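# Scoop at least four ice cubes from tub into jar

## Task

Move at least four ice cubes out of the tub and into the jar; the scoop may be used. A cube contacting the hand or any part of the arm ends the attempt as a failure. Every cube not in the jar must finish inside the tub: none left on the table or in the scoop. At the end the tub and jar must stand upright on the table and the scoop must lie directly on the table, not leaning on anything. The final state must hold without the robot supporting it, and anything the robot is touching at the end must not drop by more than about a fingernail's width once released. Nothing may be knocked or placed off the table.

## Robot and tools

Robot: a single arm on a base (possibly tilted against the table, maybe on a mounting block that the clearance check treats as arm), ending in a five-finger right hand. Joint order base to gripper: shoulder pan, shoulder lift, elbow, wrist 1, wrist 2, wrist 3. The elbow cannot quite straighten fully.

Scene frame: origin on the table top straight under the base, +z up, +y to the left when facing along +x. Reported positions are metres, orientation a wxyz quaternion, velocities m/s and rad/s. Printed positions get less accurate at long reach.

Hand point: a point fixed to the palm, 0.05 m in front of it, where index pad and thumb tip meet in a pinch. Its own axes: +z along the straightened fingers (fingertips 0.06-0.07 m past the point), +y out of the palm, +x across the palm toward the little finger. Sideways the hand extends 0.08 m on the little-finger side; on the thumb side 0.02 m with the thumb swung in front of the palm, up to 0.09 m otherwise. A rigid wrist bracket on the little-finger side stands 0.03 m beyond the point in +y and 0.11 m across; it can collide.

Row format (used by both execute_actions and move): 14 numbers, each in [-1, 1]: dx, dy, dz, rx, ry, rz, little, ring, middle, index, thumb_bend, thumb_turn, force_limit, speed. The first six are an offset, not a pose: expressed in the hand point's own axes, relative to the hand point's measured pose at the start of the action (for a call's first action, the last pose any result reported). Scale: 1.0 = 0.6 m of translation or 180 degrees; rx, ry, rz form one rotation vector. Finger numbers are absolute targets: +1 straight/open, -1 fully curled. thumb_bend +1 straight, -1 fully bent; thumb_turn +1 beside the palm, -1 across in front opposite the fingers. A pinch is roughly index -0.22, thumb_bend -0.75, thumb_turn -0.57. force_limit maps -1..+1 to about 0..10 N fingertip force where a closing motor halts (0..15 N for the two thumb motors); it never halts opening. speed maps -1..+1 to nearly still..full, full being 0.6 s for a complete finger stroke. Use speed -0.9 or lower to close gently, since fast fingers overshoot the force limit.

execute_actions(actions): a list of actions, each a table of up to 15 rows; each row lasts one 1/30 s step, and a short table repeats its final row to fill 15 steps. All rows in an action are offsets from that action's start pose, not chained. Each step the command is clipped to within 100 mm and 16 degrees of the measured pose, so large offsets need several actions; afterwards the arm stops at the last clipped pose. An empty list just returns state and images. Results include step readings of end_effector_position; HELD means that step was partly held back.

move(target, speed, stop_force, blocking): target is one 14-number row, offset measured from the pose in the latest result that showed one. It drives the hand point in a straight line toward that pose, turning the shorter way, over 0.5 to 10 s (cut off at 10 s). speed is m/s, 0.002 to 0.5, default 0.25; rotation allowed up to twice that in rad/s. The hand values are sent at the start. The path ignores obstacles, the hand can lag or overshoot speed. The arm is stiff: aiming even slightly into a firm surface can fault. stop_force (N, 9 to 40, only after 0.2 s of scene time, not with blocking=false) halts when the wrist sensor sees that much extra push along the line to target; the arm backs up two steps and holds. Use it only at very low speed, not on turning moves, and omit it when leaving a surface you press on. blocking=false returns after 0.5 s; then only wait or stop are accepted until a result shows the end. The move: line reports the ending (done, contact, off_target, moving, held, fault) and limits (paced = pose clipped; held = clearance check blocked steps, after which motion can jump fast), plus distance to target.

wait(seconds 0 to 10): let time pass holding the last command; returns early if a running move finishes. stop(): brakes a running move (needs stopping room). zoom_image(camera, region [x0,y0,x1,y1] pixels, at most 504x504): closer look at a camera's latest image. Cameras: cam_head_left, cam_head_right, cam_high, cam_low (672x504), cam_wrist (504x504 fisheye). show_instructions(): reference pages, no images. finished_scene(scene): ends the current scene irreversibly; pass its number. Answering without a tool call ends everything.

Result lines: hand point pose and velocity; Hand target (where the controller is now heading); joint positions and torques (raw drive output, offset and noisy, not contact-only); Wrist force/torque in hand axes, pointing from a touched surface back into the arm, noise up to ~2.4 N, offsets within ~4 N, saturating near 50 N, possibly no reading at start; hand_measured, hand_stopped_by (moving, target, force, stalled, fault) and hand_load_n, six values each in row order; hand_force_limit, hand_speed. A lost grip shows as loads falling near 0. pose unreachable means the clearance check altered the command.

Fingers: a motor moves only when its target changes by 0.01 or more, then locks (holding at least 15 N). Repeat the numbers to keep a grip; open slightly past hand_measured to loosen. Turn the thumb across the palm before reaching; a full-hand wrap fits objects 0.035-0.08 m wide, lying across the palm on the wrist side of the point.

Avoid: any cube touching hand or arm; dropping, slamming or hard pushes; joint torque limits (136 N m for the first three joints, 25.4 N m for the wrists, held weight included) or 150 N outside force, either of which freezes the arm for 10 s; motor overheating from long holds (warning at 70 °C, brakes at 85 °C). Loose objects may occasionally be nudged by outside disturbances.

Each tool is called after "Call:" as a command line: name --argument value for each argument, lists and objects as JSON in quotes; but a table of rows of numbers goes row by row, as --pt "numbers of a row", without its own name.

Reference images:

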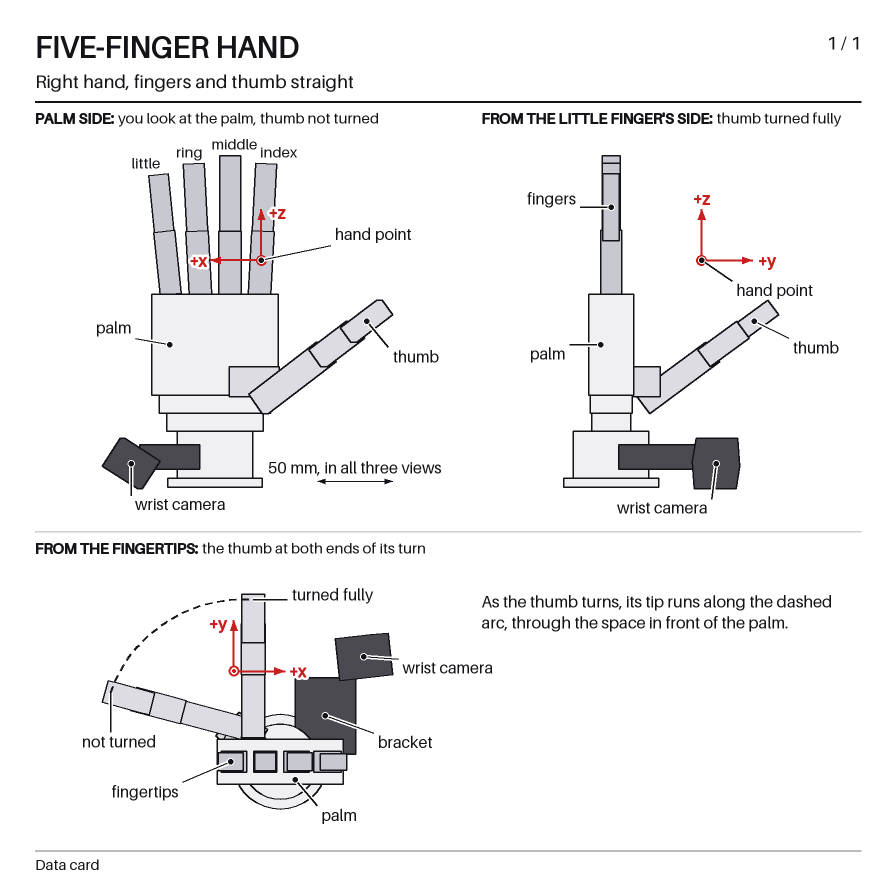

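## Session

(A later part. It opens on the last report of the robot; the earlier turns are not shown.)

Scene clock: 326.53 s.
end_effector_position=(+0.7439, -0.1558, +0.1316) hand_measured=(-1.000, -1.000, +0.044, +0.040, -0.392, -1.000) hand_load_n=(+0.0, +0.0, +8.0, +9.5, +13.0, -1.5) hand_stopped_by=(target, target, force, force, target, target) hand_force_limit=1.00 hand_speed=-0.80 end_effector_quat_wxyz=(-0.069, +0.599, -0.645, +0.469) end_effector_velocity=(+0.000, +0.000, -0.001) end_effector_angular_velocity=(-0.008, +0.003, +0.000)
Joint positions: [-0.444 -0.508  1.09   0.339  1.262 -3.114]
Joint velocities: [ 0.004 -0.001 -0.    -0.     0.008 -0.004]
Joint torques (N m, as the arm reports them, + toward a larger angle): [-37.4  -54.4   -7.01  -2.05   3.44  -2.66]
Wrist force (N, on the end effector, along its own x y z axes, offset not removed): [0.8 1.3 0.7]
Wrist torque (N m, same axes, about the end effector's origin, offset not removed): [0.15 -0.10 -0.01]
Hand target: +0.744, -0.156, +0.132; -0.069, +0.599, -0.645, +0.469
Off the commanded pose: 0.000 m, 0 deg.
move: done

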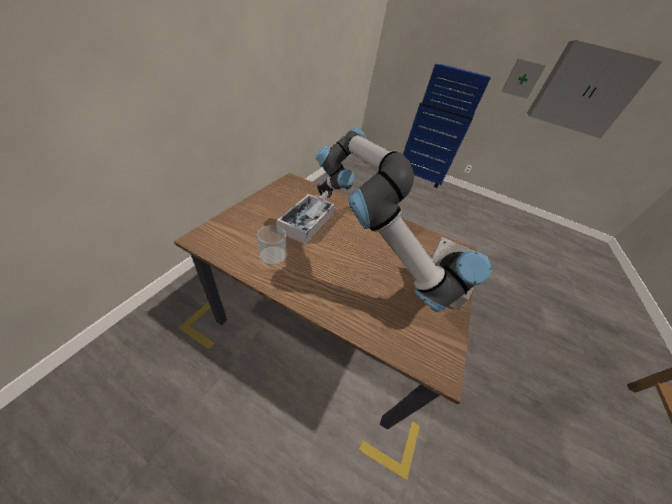

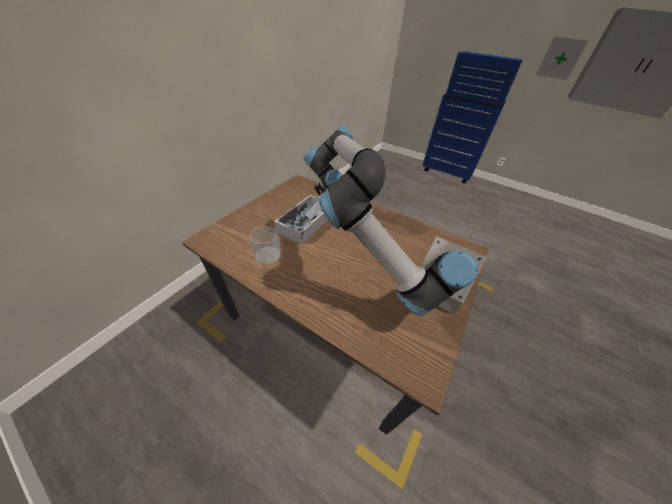

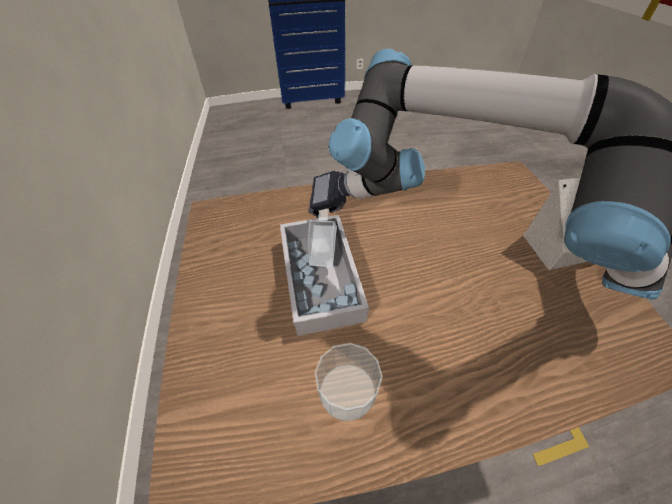

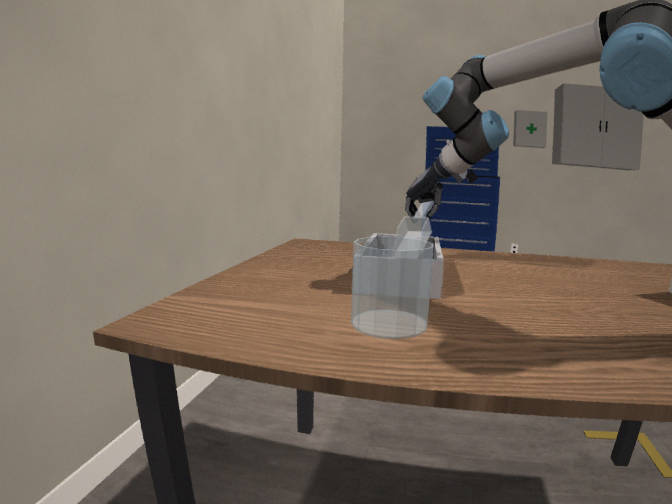

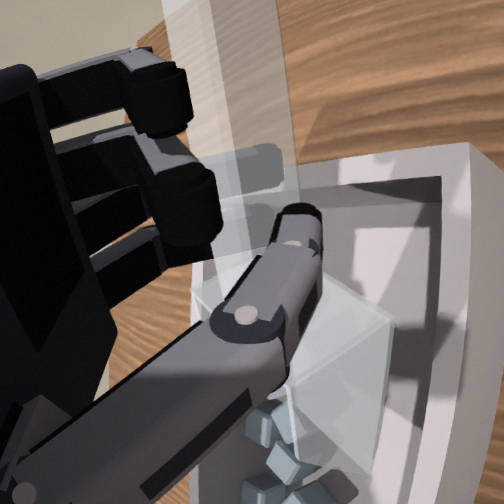

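Call:
move --target '[0,0.055,0.033,0,0,0,-1,-1,-0.8,-0.8,-0.4,-1,1,-0.8]' --speed 0.025

Call:
zoom_image --camera "cam_head_left" --region '[250, 160, 390, 270]'

Call:
zoom_image --camera "cam_high" --region '[250, 150, 430, 340]'

Scene clock: 341.60 s.
end_effector_position=(+0.7335, -0.1712, +0.0980) hand_measured=(-1.000, -1.000, +0.044, +0.040, -0.392, -1.000) hand_load_n=(+0.0, +0.0, +8.5, +10.5, +11.0, +1.5) hand_stopped_by=(target, target, force, force, target, target) hand_force_limit=1.00 hand_speed=-0.80 end_effector_quat_wxyz=(-0.069, +0.599, -0.645, +0.469) end_effector_velocity=(-0.000, -0.001, -0.000) end_effector_angular_velocity=(+0.000, -0.001, -0.001)
Joint positions: [-0.433 -0.485  1.147  0.256  1.269 -3.104]
Joint velocities: [-0.001  0.001  0.001 -0.003 -0.     0.   ]
Joint torques (N m, as the arm reports them, + toward a larger angle): [-35.24 -21.83  -3.98  -0.63   3.28   2.06]
Wrist force (N, on the end effector, along its own x y z axes, offset not removed): [0.2 -2.3 2.4]
Wrist torque (N m, same axes, about the end effector's origin, offset not removed): [0.18 -0.01 0.27]
Hand target: +0.733, -0.171, +0.098; -0.069, +0.599, -0.645, +0.469
Off the commanded pose: 0.000 m, 0 deg.
move: done

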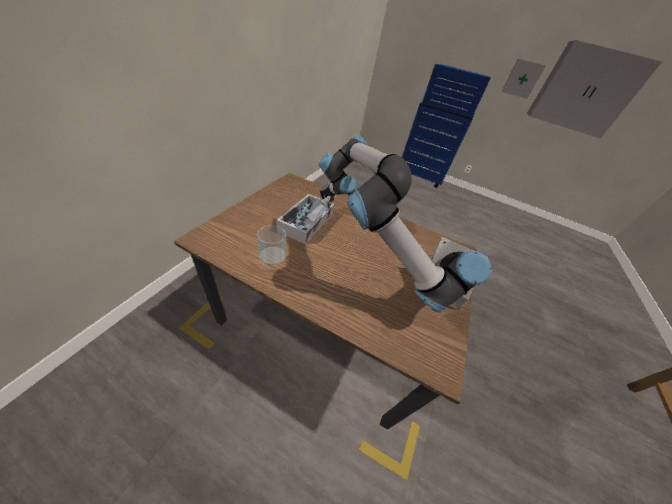

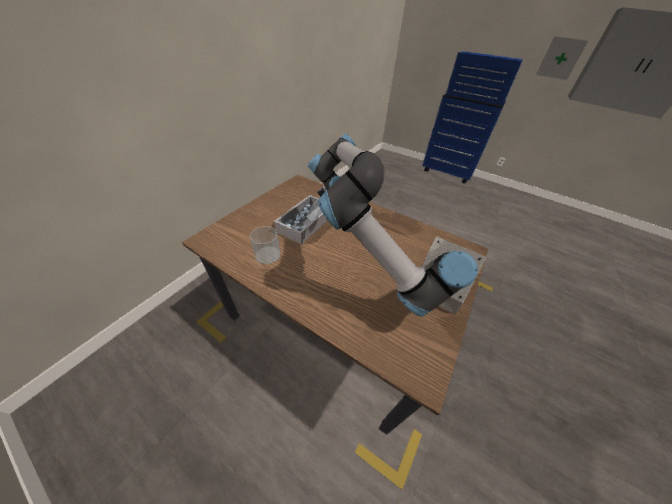

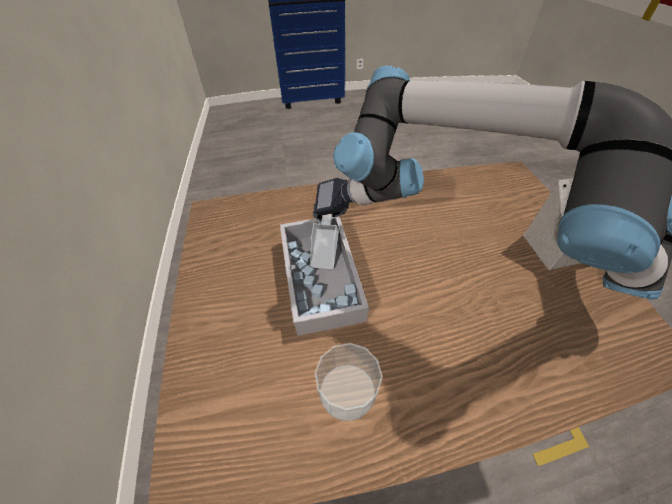

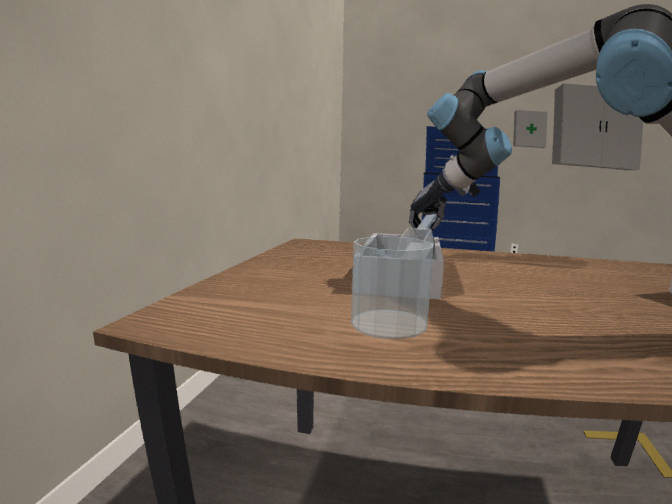

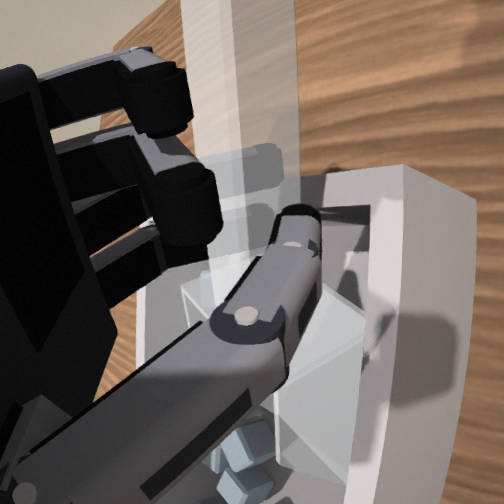

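Region (250, 160, 390, 270) of cam_head_left's 672x504 image, scaled by 3.600, with more detail than that image has; it fills the top 396 rows of this view, and the rest is white.

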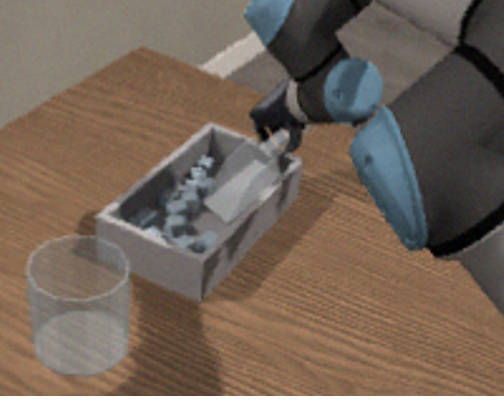

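Region (250, 150, 430, 340) of cam_high's 672x504 image, scaled by 2.653, with more detail than that image has; it fills the left 477 columns of this view, and the rest is white.

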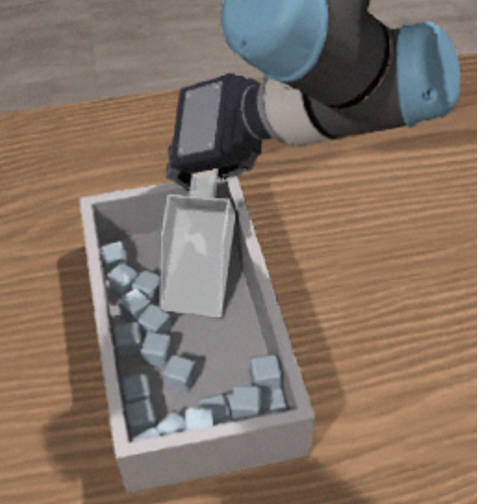

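Call:
execute_actions --actions '[]'

Scene clock: 366.23 s.
end_effector_position=(+0.7334, -0.1713, +0.0979) hand_measured=(-1.000, -1.000, +0.044, +0.040, -0.392, -1.000) hand_load_n=(+0.0, +0.0, +8.5, +10.5, +10.5, +1.5) hand_stopped_by=(target, target, force, force, target, target) hand_force_limit=1.00 hand_speed=-0.80 end_effector_quat_wxyz=(-0.069, +0.599, -0.645, +0.469) end_effector_velocity=(-0.000, -0.000, -0.000) end_effector_angular_velocity=(+0.001, +0.000, -0.001)
Joint positions: [-0.433 -0.485  1.147  0.256  1.269 -3.104]
Joint velocities: [-0.     0.001  0.    -0.     0.     0.   ]
Joint torques (N m, as the arm reports them, + toward a larger angle): [-35.1  -21.13  -4.07  -0.72   3.05   2.16]
Wrist force (N, on the end effector, along its own x y z axes, offset not removed): [1.1 -1.4 1.5]
Wrist torque (N m, same axes, about the end effector's origin, offset not removed): [0.38 -0.12 0.30]
Hand target: +0.733, -0.171, +0.098; -0.069, +0.599, -0.645, +0.469
Off the commanded pose: 0.000 m, 0 deg.

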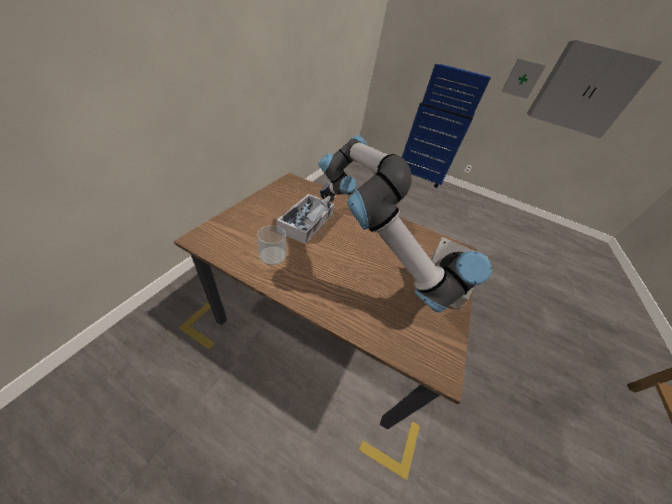

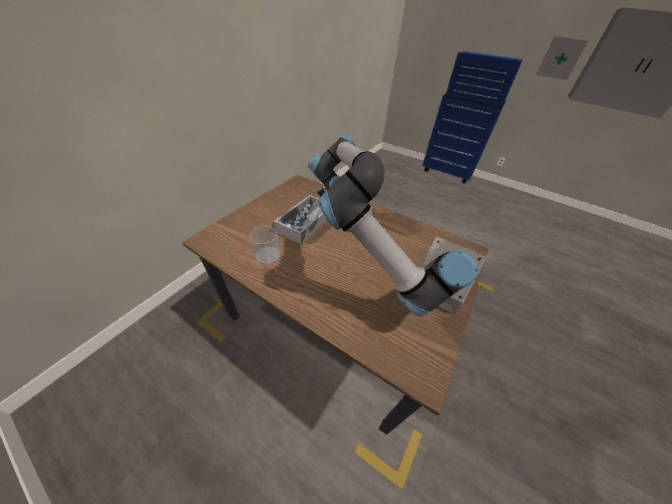

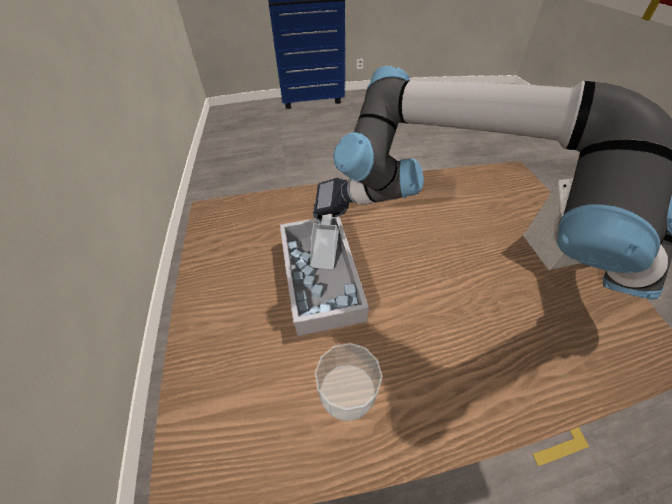

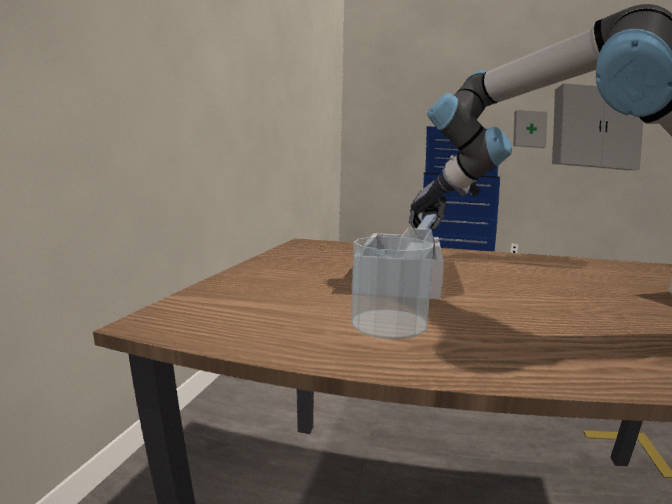

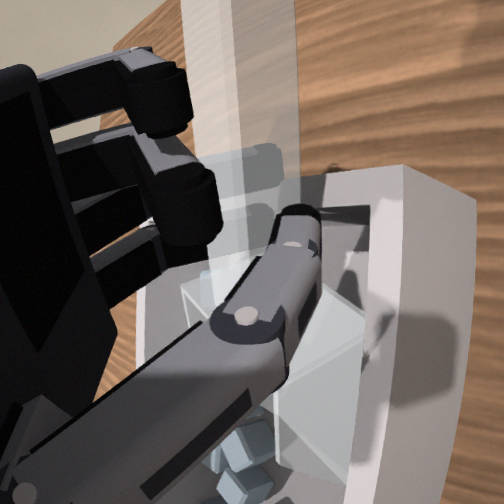

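Move world (0.01,0.08,0).

Call:
move --target '[-0.116,-0.033,-0.059,0,0,0,-1,-1,-0.8,-0.8,-0.4,-1,1,-0.8]' --speed 0.03

Call:
zoom_image --camera "cam_high" --region '[250,180,430,350]'

Scene clock: 372.83 s.
end_effector_position=(+0.7434, -0.0914, +0.0982) hand_measured=(-1.000, -1.000, +0.044, +0.040, -0.392, -1.000) hand_load_n=(+0.0, +0.0, +8.0, +7.5, +13.0, +0.0) hand_stopped_by=(target, target, force, force, target, target) hand_force_limit=1.00 hand_speed=-0.80 end_effector_quat_wxyz=(-0.069, +0.599, -0.645, +0.469) end_effector_velocity=(+0.001, +0.003, -0.001) end_effector_angular_velocity=(-0.001, +0.001, +0.002)
Joint positions: [-0.341 -0.576  1.159  0.314  1.325 -3.029]
Joint velocities: [ 0.004 -0.002 -0.001  0.001  0.001  0.001]
Joint torques (N m, as the arm reports them, + toward a larger angle): [-34.83 -50.99 -18.94   2.3    3.09   2.61]
Wrist force (N, on the end effector, along its own x y z axes, offset not removed): [3.3 2.3 0.3]
Wrist torque (N m, same axes, about the end effector's origin, offset not removed): [0.34 -0.53 0.30]
Hand target: +0.743, -0.091, +0.098; -0.069, +0.599, -0.645, +0.469
Off the commanded pose: 0.000 m, 0 deg.
move: done

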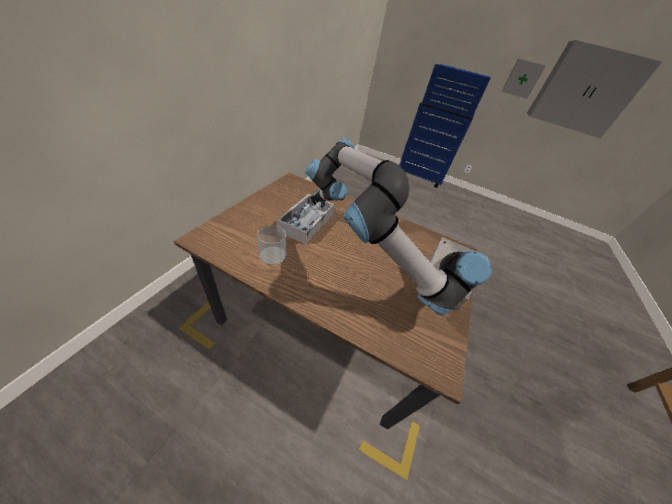

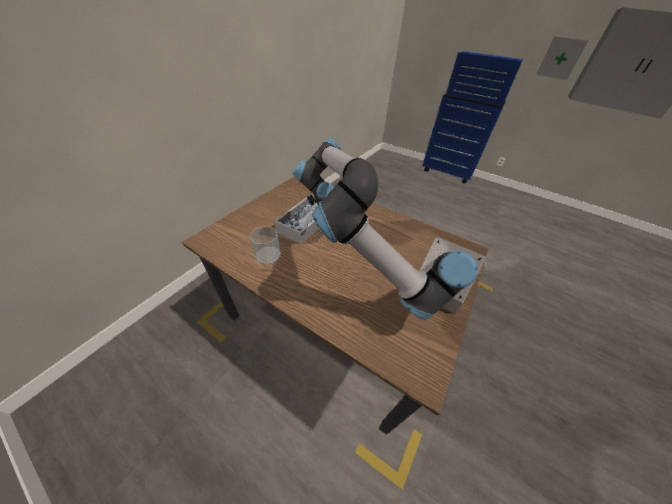

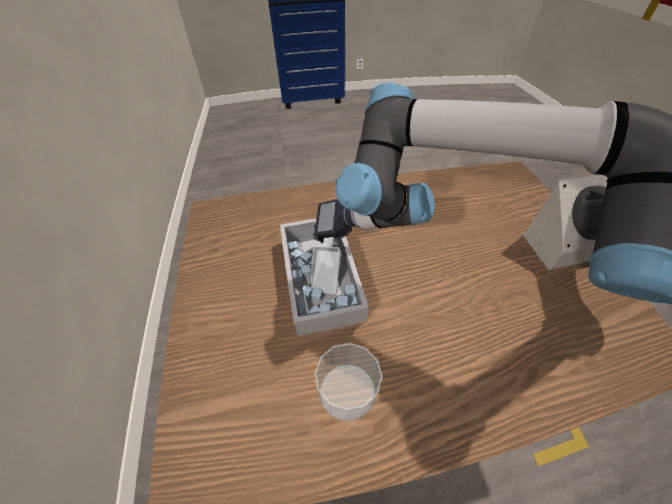

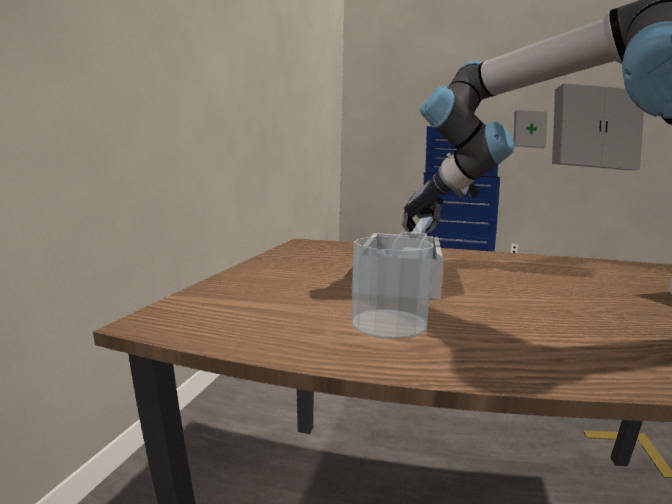

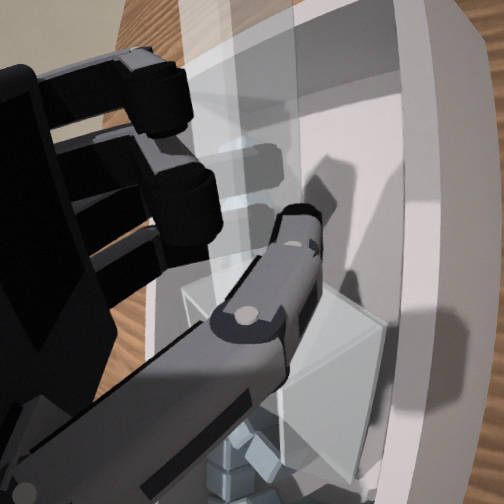

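Region (250, 180, 430, 350) of cam_high's 672x504 image, scaled by 2.800, with more detail than that image has.

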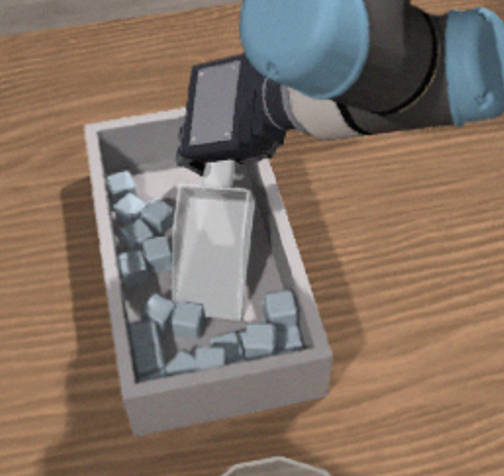

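Continue (0.02,0.06).

Call:
move --target '[-0.093,-0.039,-0.03,0,0,0,-1,-1,-0.8,-0.8,-0.4,-1,1,-0.8]' --speed 0.03

Call:
zoom_image --camera "cam_high" --region '[250,180,430,350]'

Scene clock: 380.90 s.
end_effector_position=(+0.7635, -0.0315, +0.0979) hand_measured=(-1.000, -1.000, +0.044, +0.040, -0.392, -1.000) hand_load_n=(+0.0, +0.0, +7.5, +7.0, +13.5, -0.5) hand_stopped_by=(target, target, force, force, target, target) hand_force_limit=1.00 hand_speed=-0.80 end_effector_quat_wxyz=(-0.069, +0.599, -0.645, +0.469) end_effector_velocity=(-0.000, +0.002, -0.001) end_effector_angular_velocity=(-0.000, +0.002, -0.000)
Joint positions: [-0.265 -0.598  1.078  0.405  1.373 -2.968]
Joint velocities: [ 0.003 -0.    -0.001  0.002  0.002  0.001]
Joint torques (N m, as the arm reports them, + toward a larger angle): [-35.03 -52.23 -19.63   2.56   3.03   2.67]
Wrist force (N, on the end effector, along its own x y z axes, offset not removed): [-0.6 3.9 0.7]
Wrist torque (N m, same axes, about the end effector's origin, offset not removed): [0.52 0.34 0.03]
Hand target: +0.764, -0.031, +0.098; -0.069, +0.599, -0.645, +0.469
Off the commanded pose: 0.000 m, 0 deg.
move: done

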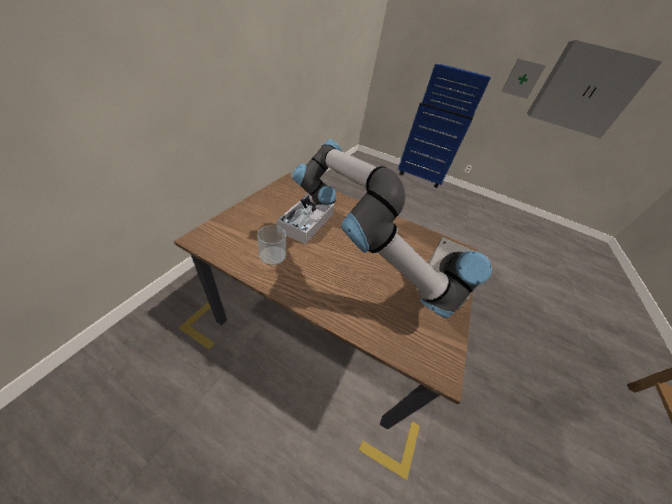

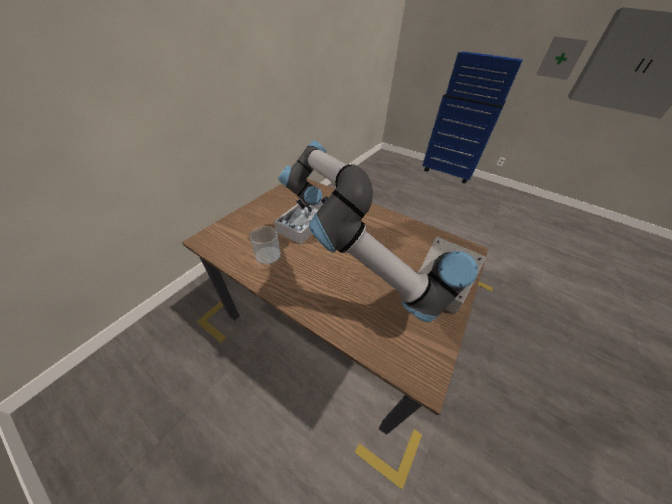

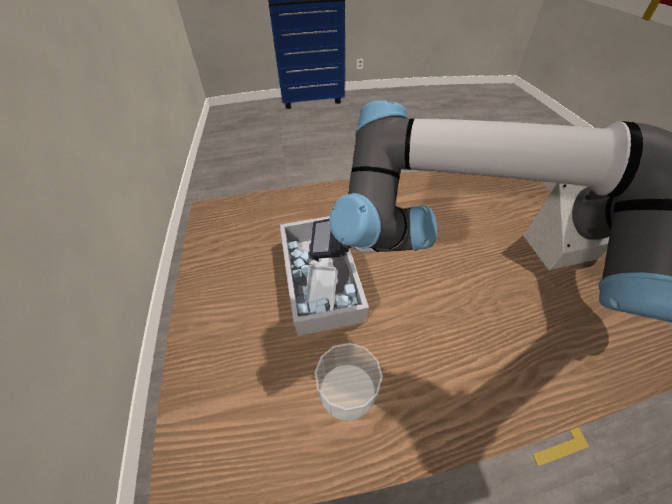

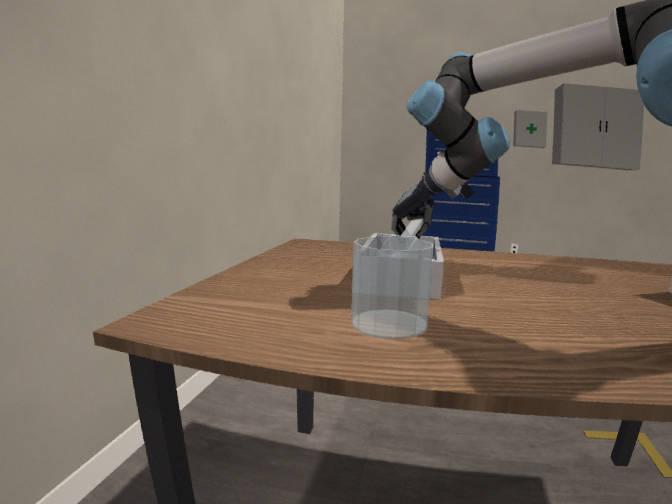

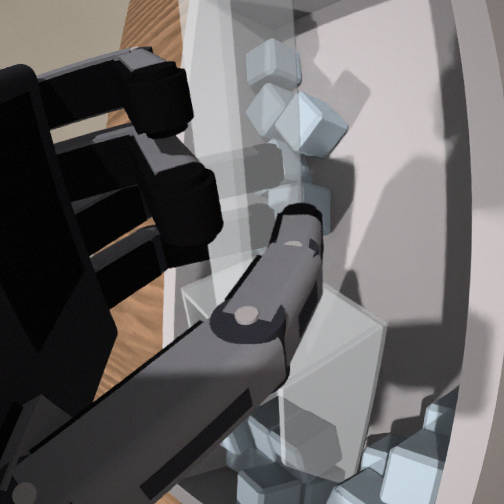

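Region (250, 180, 430, 350) of cam_high's 672x504 image, scaled by 2.800, with more detail than that image has.

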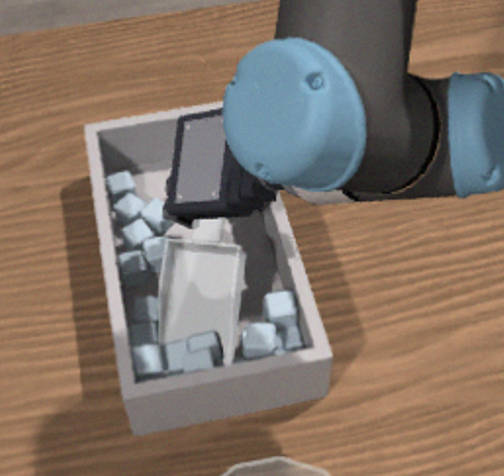

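Another (0,0.025).

Call:
move --target '[-0.035,-0.0066,-0.022,0,0,0,-1,-1,-0.8,-0.8,-0.4,-1,1,-0.8]' --speed 0.02

Call:
zoom_image --camera "cam_high" --region '[250,180,430,350]'

Scene clock: 389.50 s.
end_effector_position=(+0.7634, -0.0065, +0.0980) hand_measured=(-1.000, -1.000, +0.044, +0.040, -0.392, -1.000) hand_load_n=(+0.0, +0.0, +5.5, +9.5, +12.5, -4.0) hand_stopped_by=(target, target, force, force, target, target) hand_force_limit=1.00 hand_speed=-0.80 end_effector_quat_wxyz=(-0.069, +0.599, -0.645, +0.469) end_effector_velocity=(+0.000, +0.001, -0.000) end_effector_angular_velocity=(-0.000, -0.000, -0.000)
Joint positions: [-0.238 -0.623  1.076  0.428  1.39  -2.946]
Joint velocities: [ 0.002 -0.001 -0.001  0.001  0.002  0.002]
Joint torques (N m, as the arm reports them, + toward a larger angle): [-27.61 -52.98 -18.77   3.15   0.23   3.05]
Wrist force (N, on the end effector, along its own x y z axes, offset not removed): [10.2 -1.8 1.1]
Wrist torque (N m, same axes, about the end effector's origin, offset not removed): [-0.02 0.40 0.08]
Hand target: +0.763, -0.006, +0.098; -0.069, +0.599, -0.645, +0.469
Off the commanded pose: 0.000 m, 0 deg.
move: done

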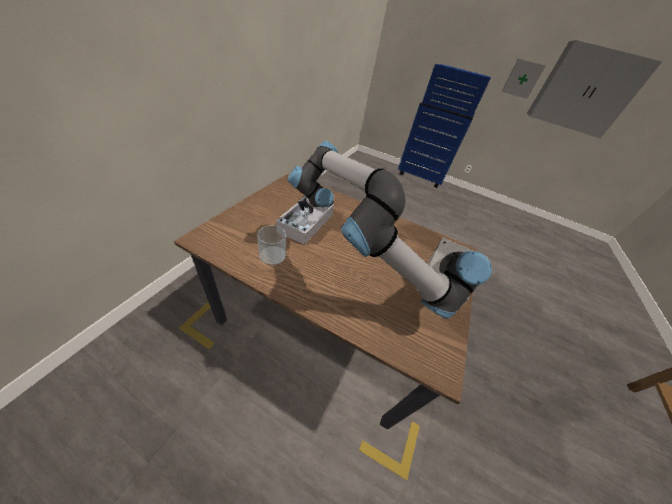

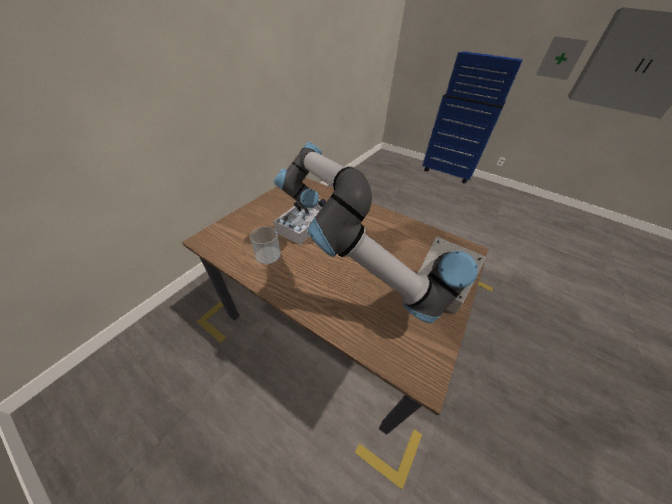

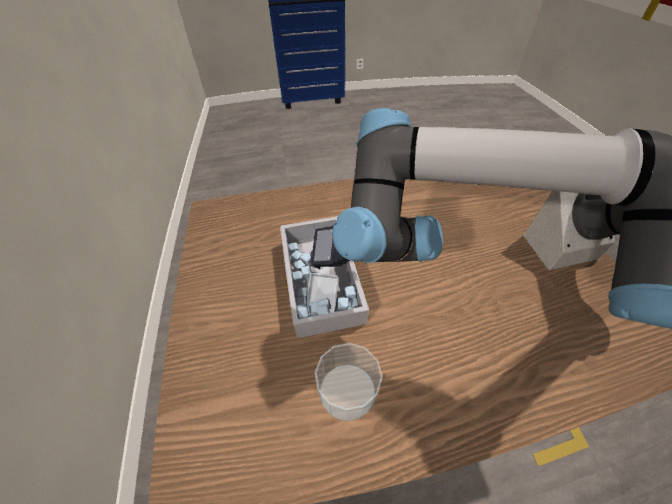

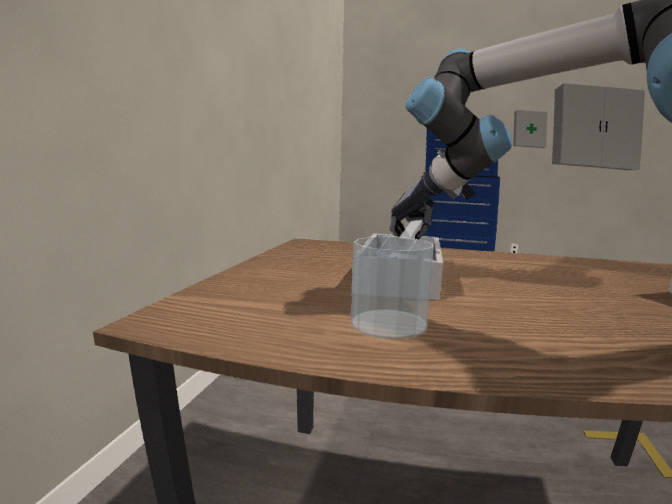

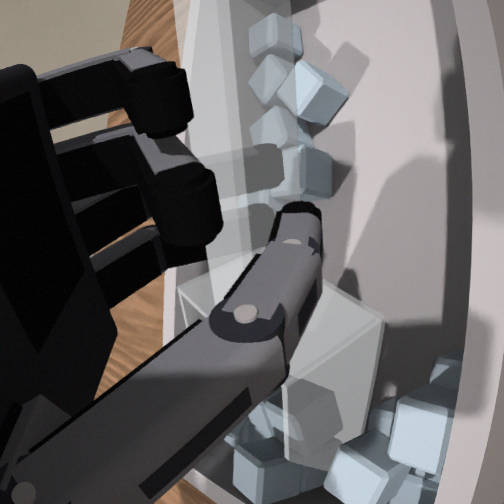

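Region (250, 180, 430, 350) of cam_high's 672x504 image, scaled by 2.800, with more detail than that image has.

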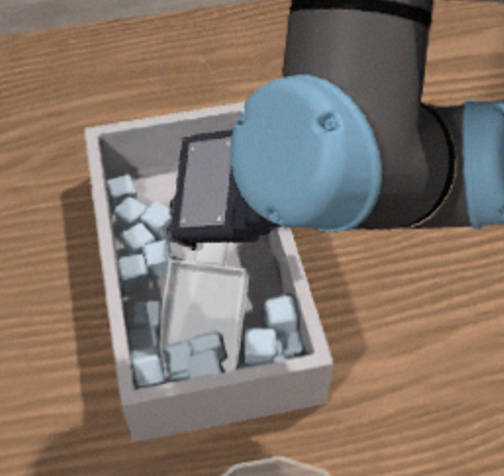

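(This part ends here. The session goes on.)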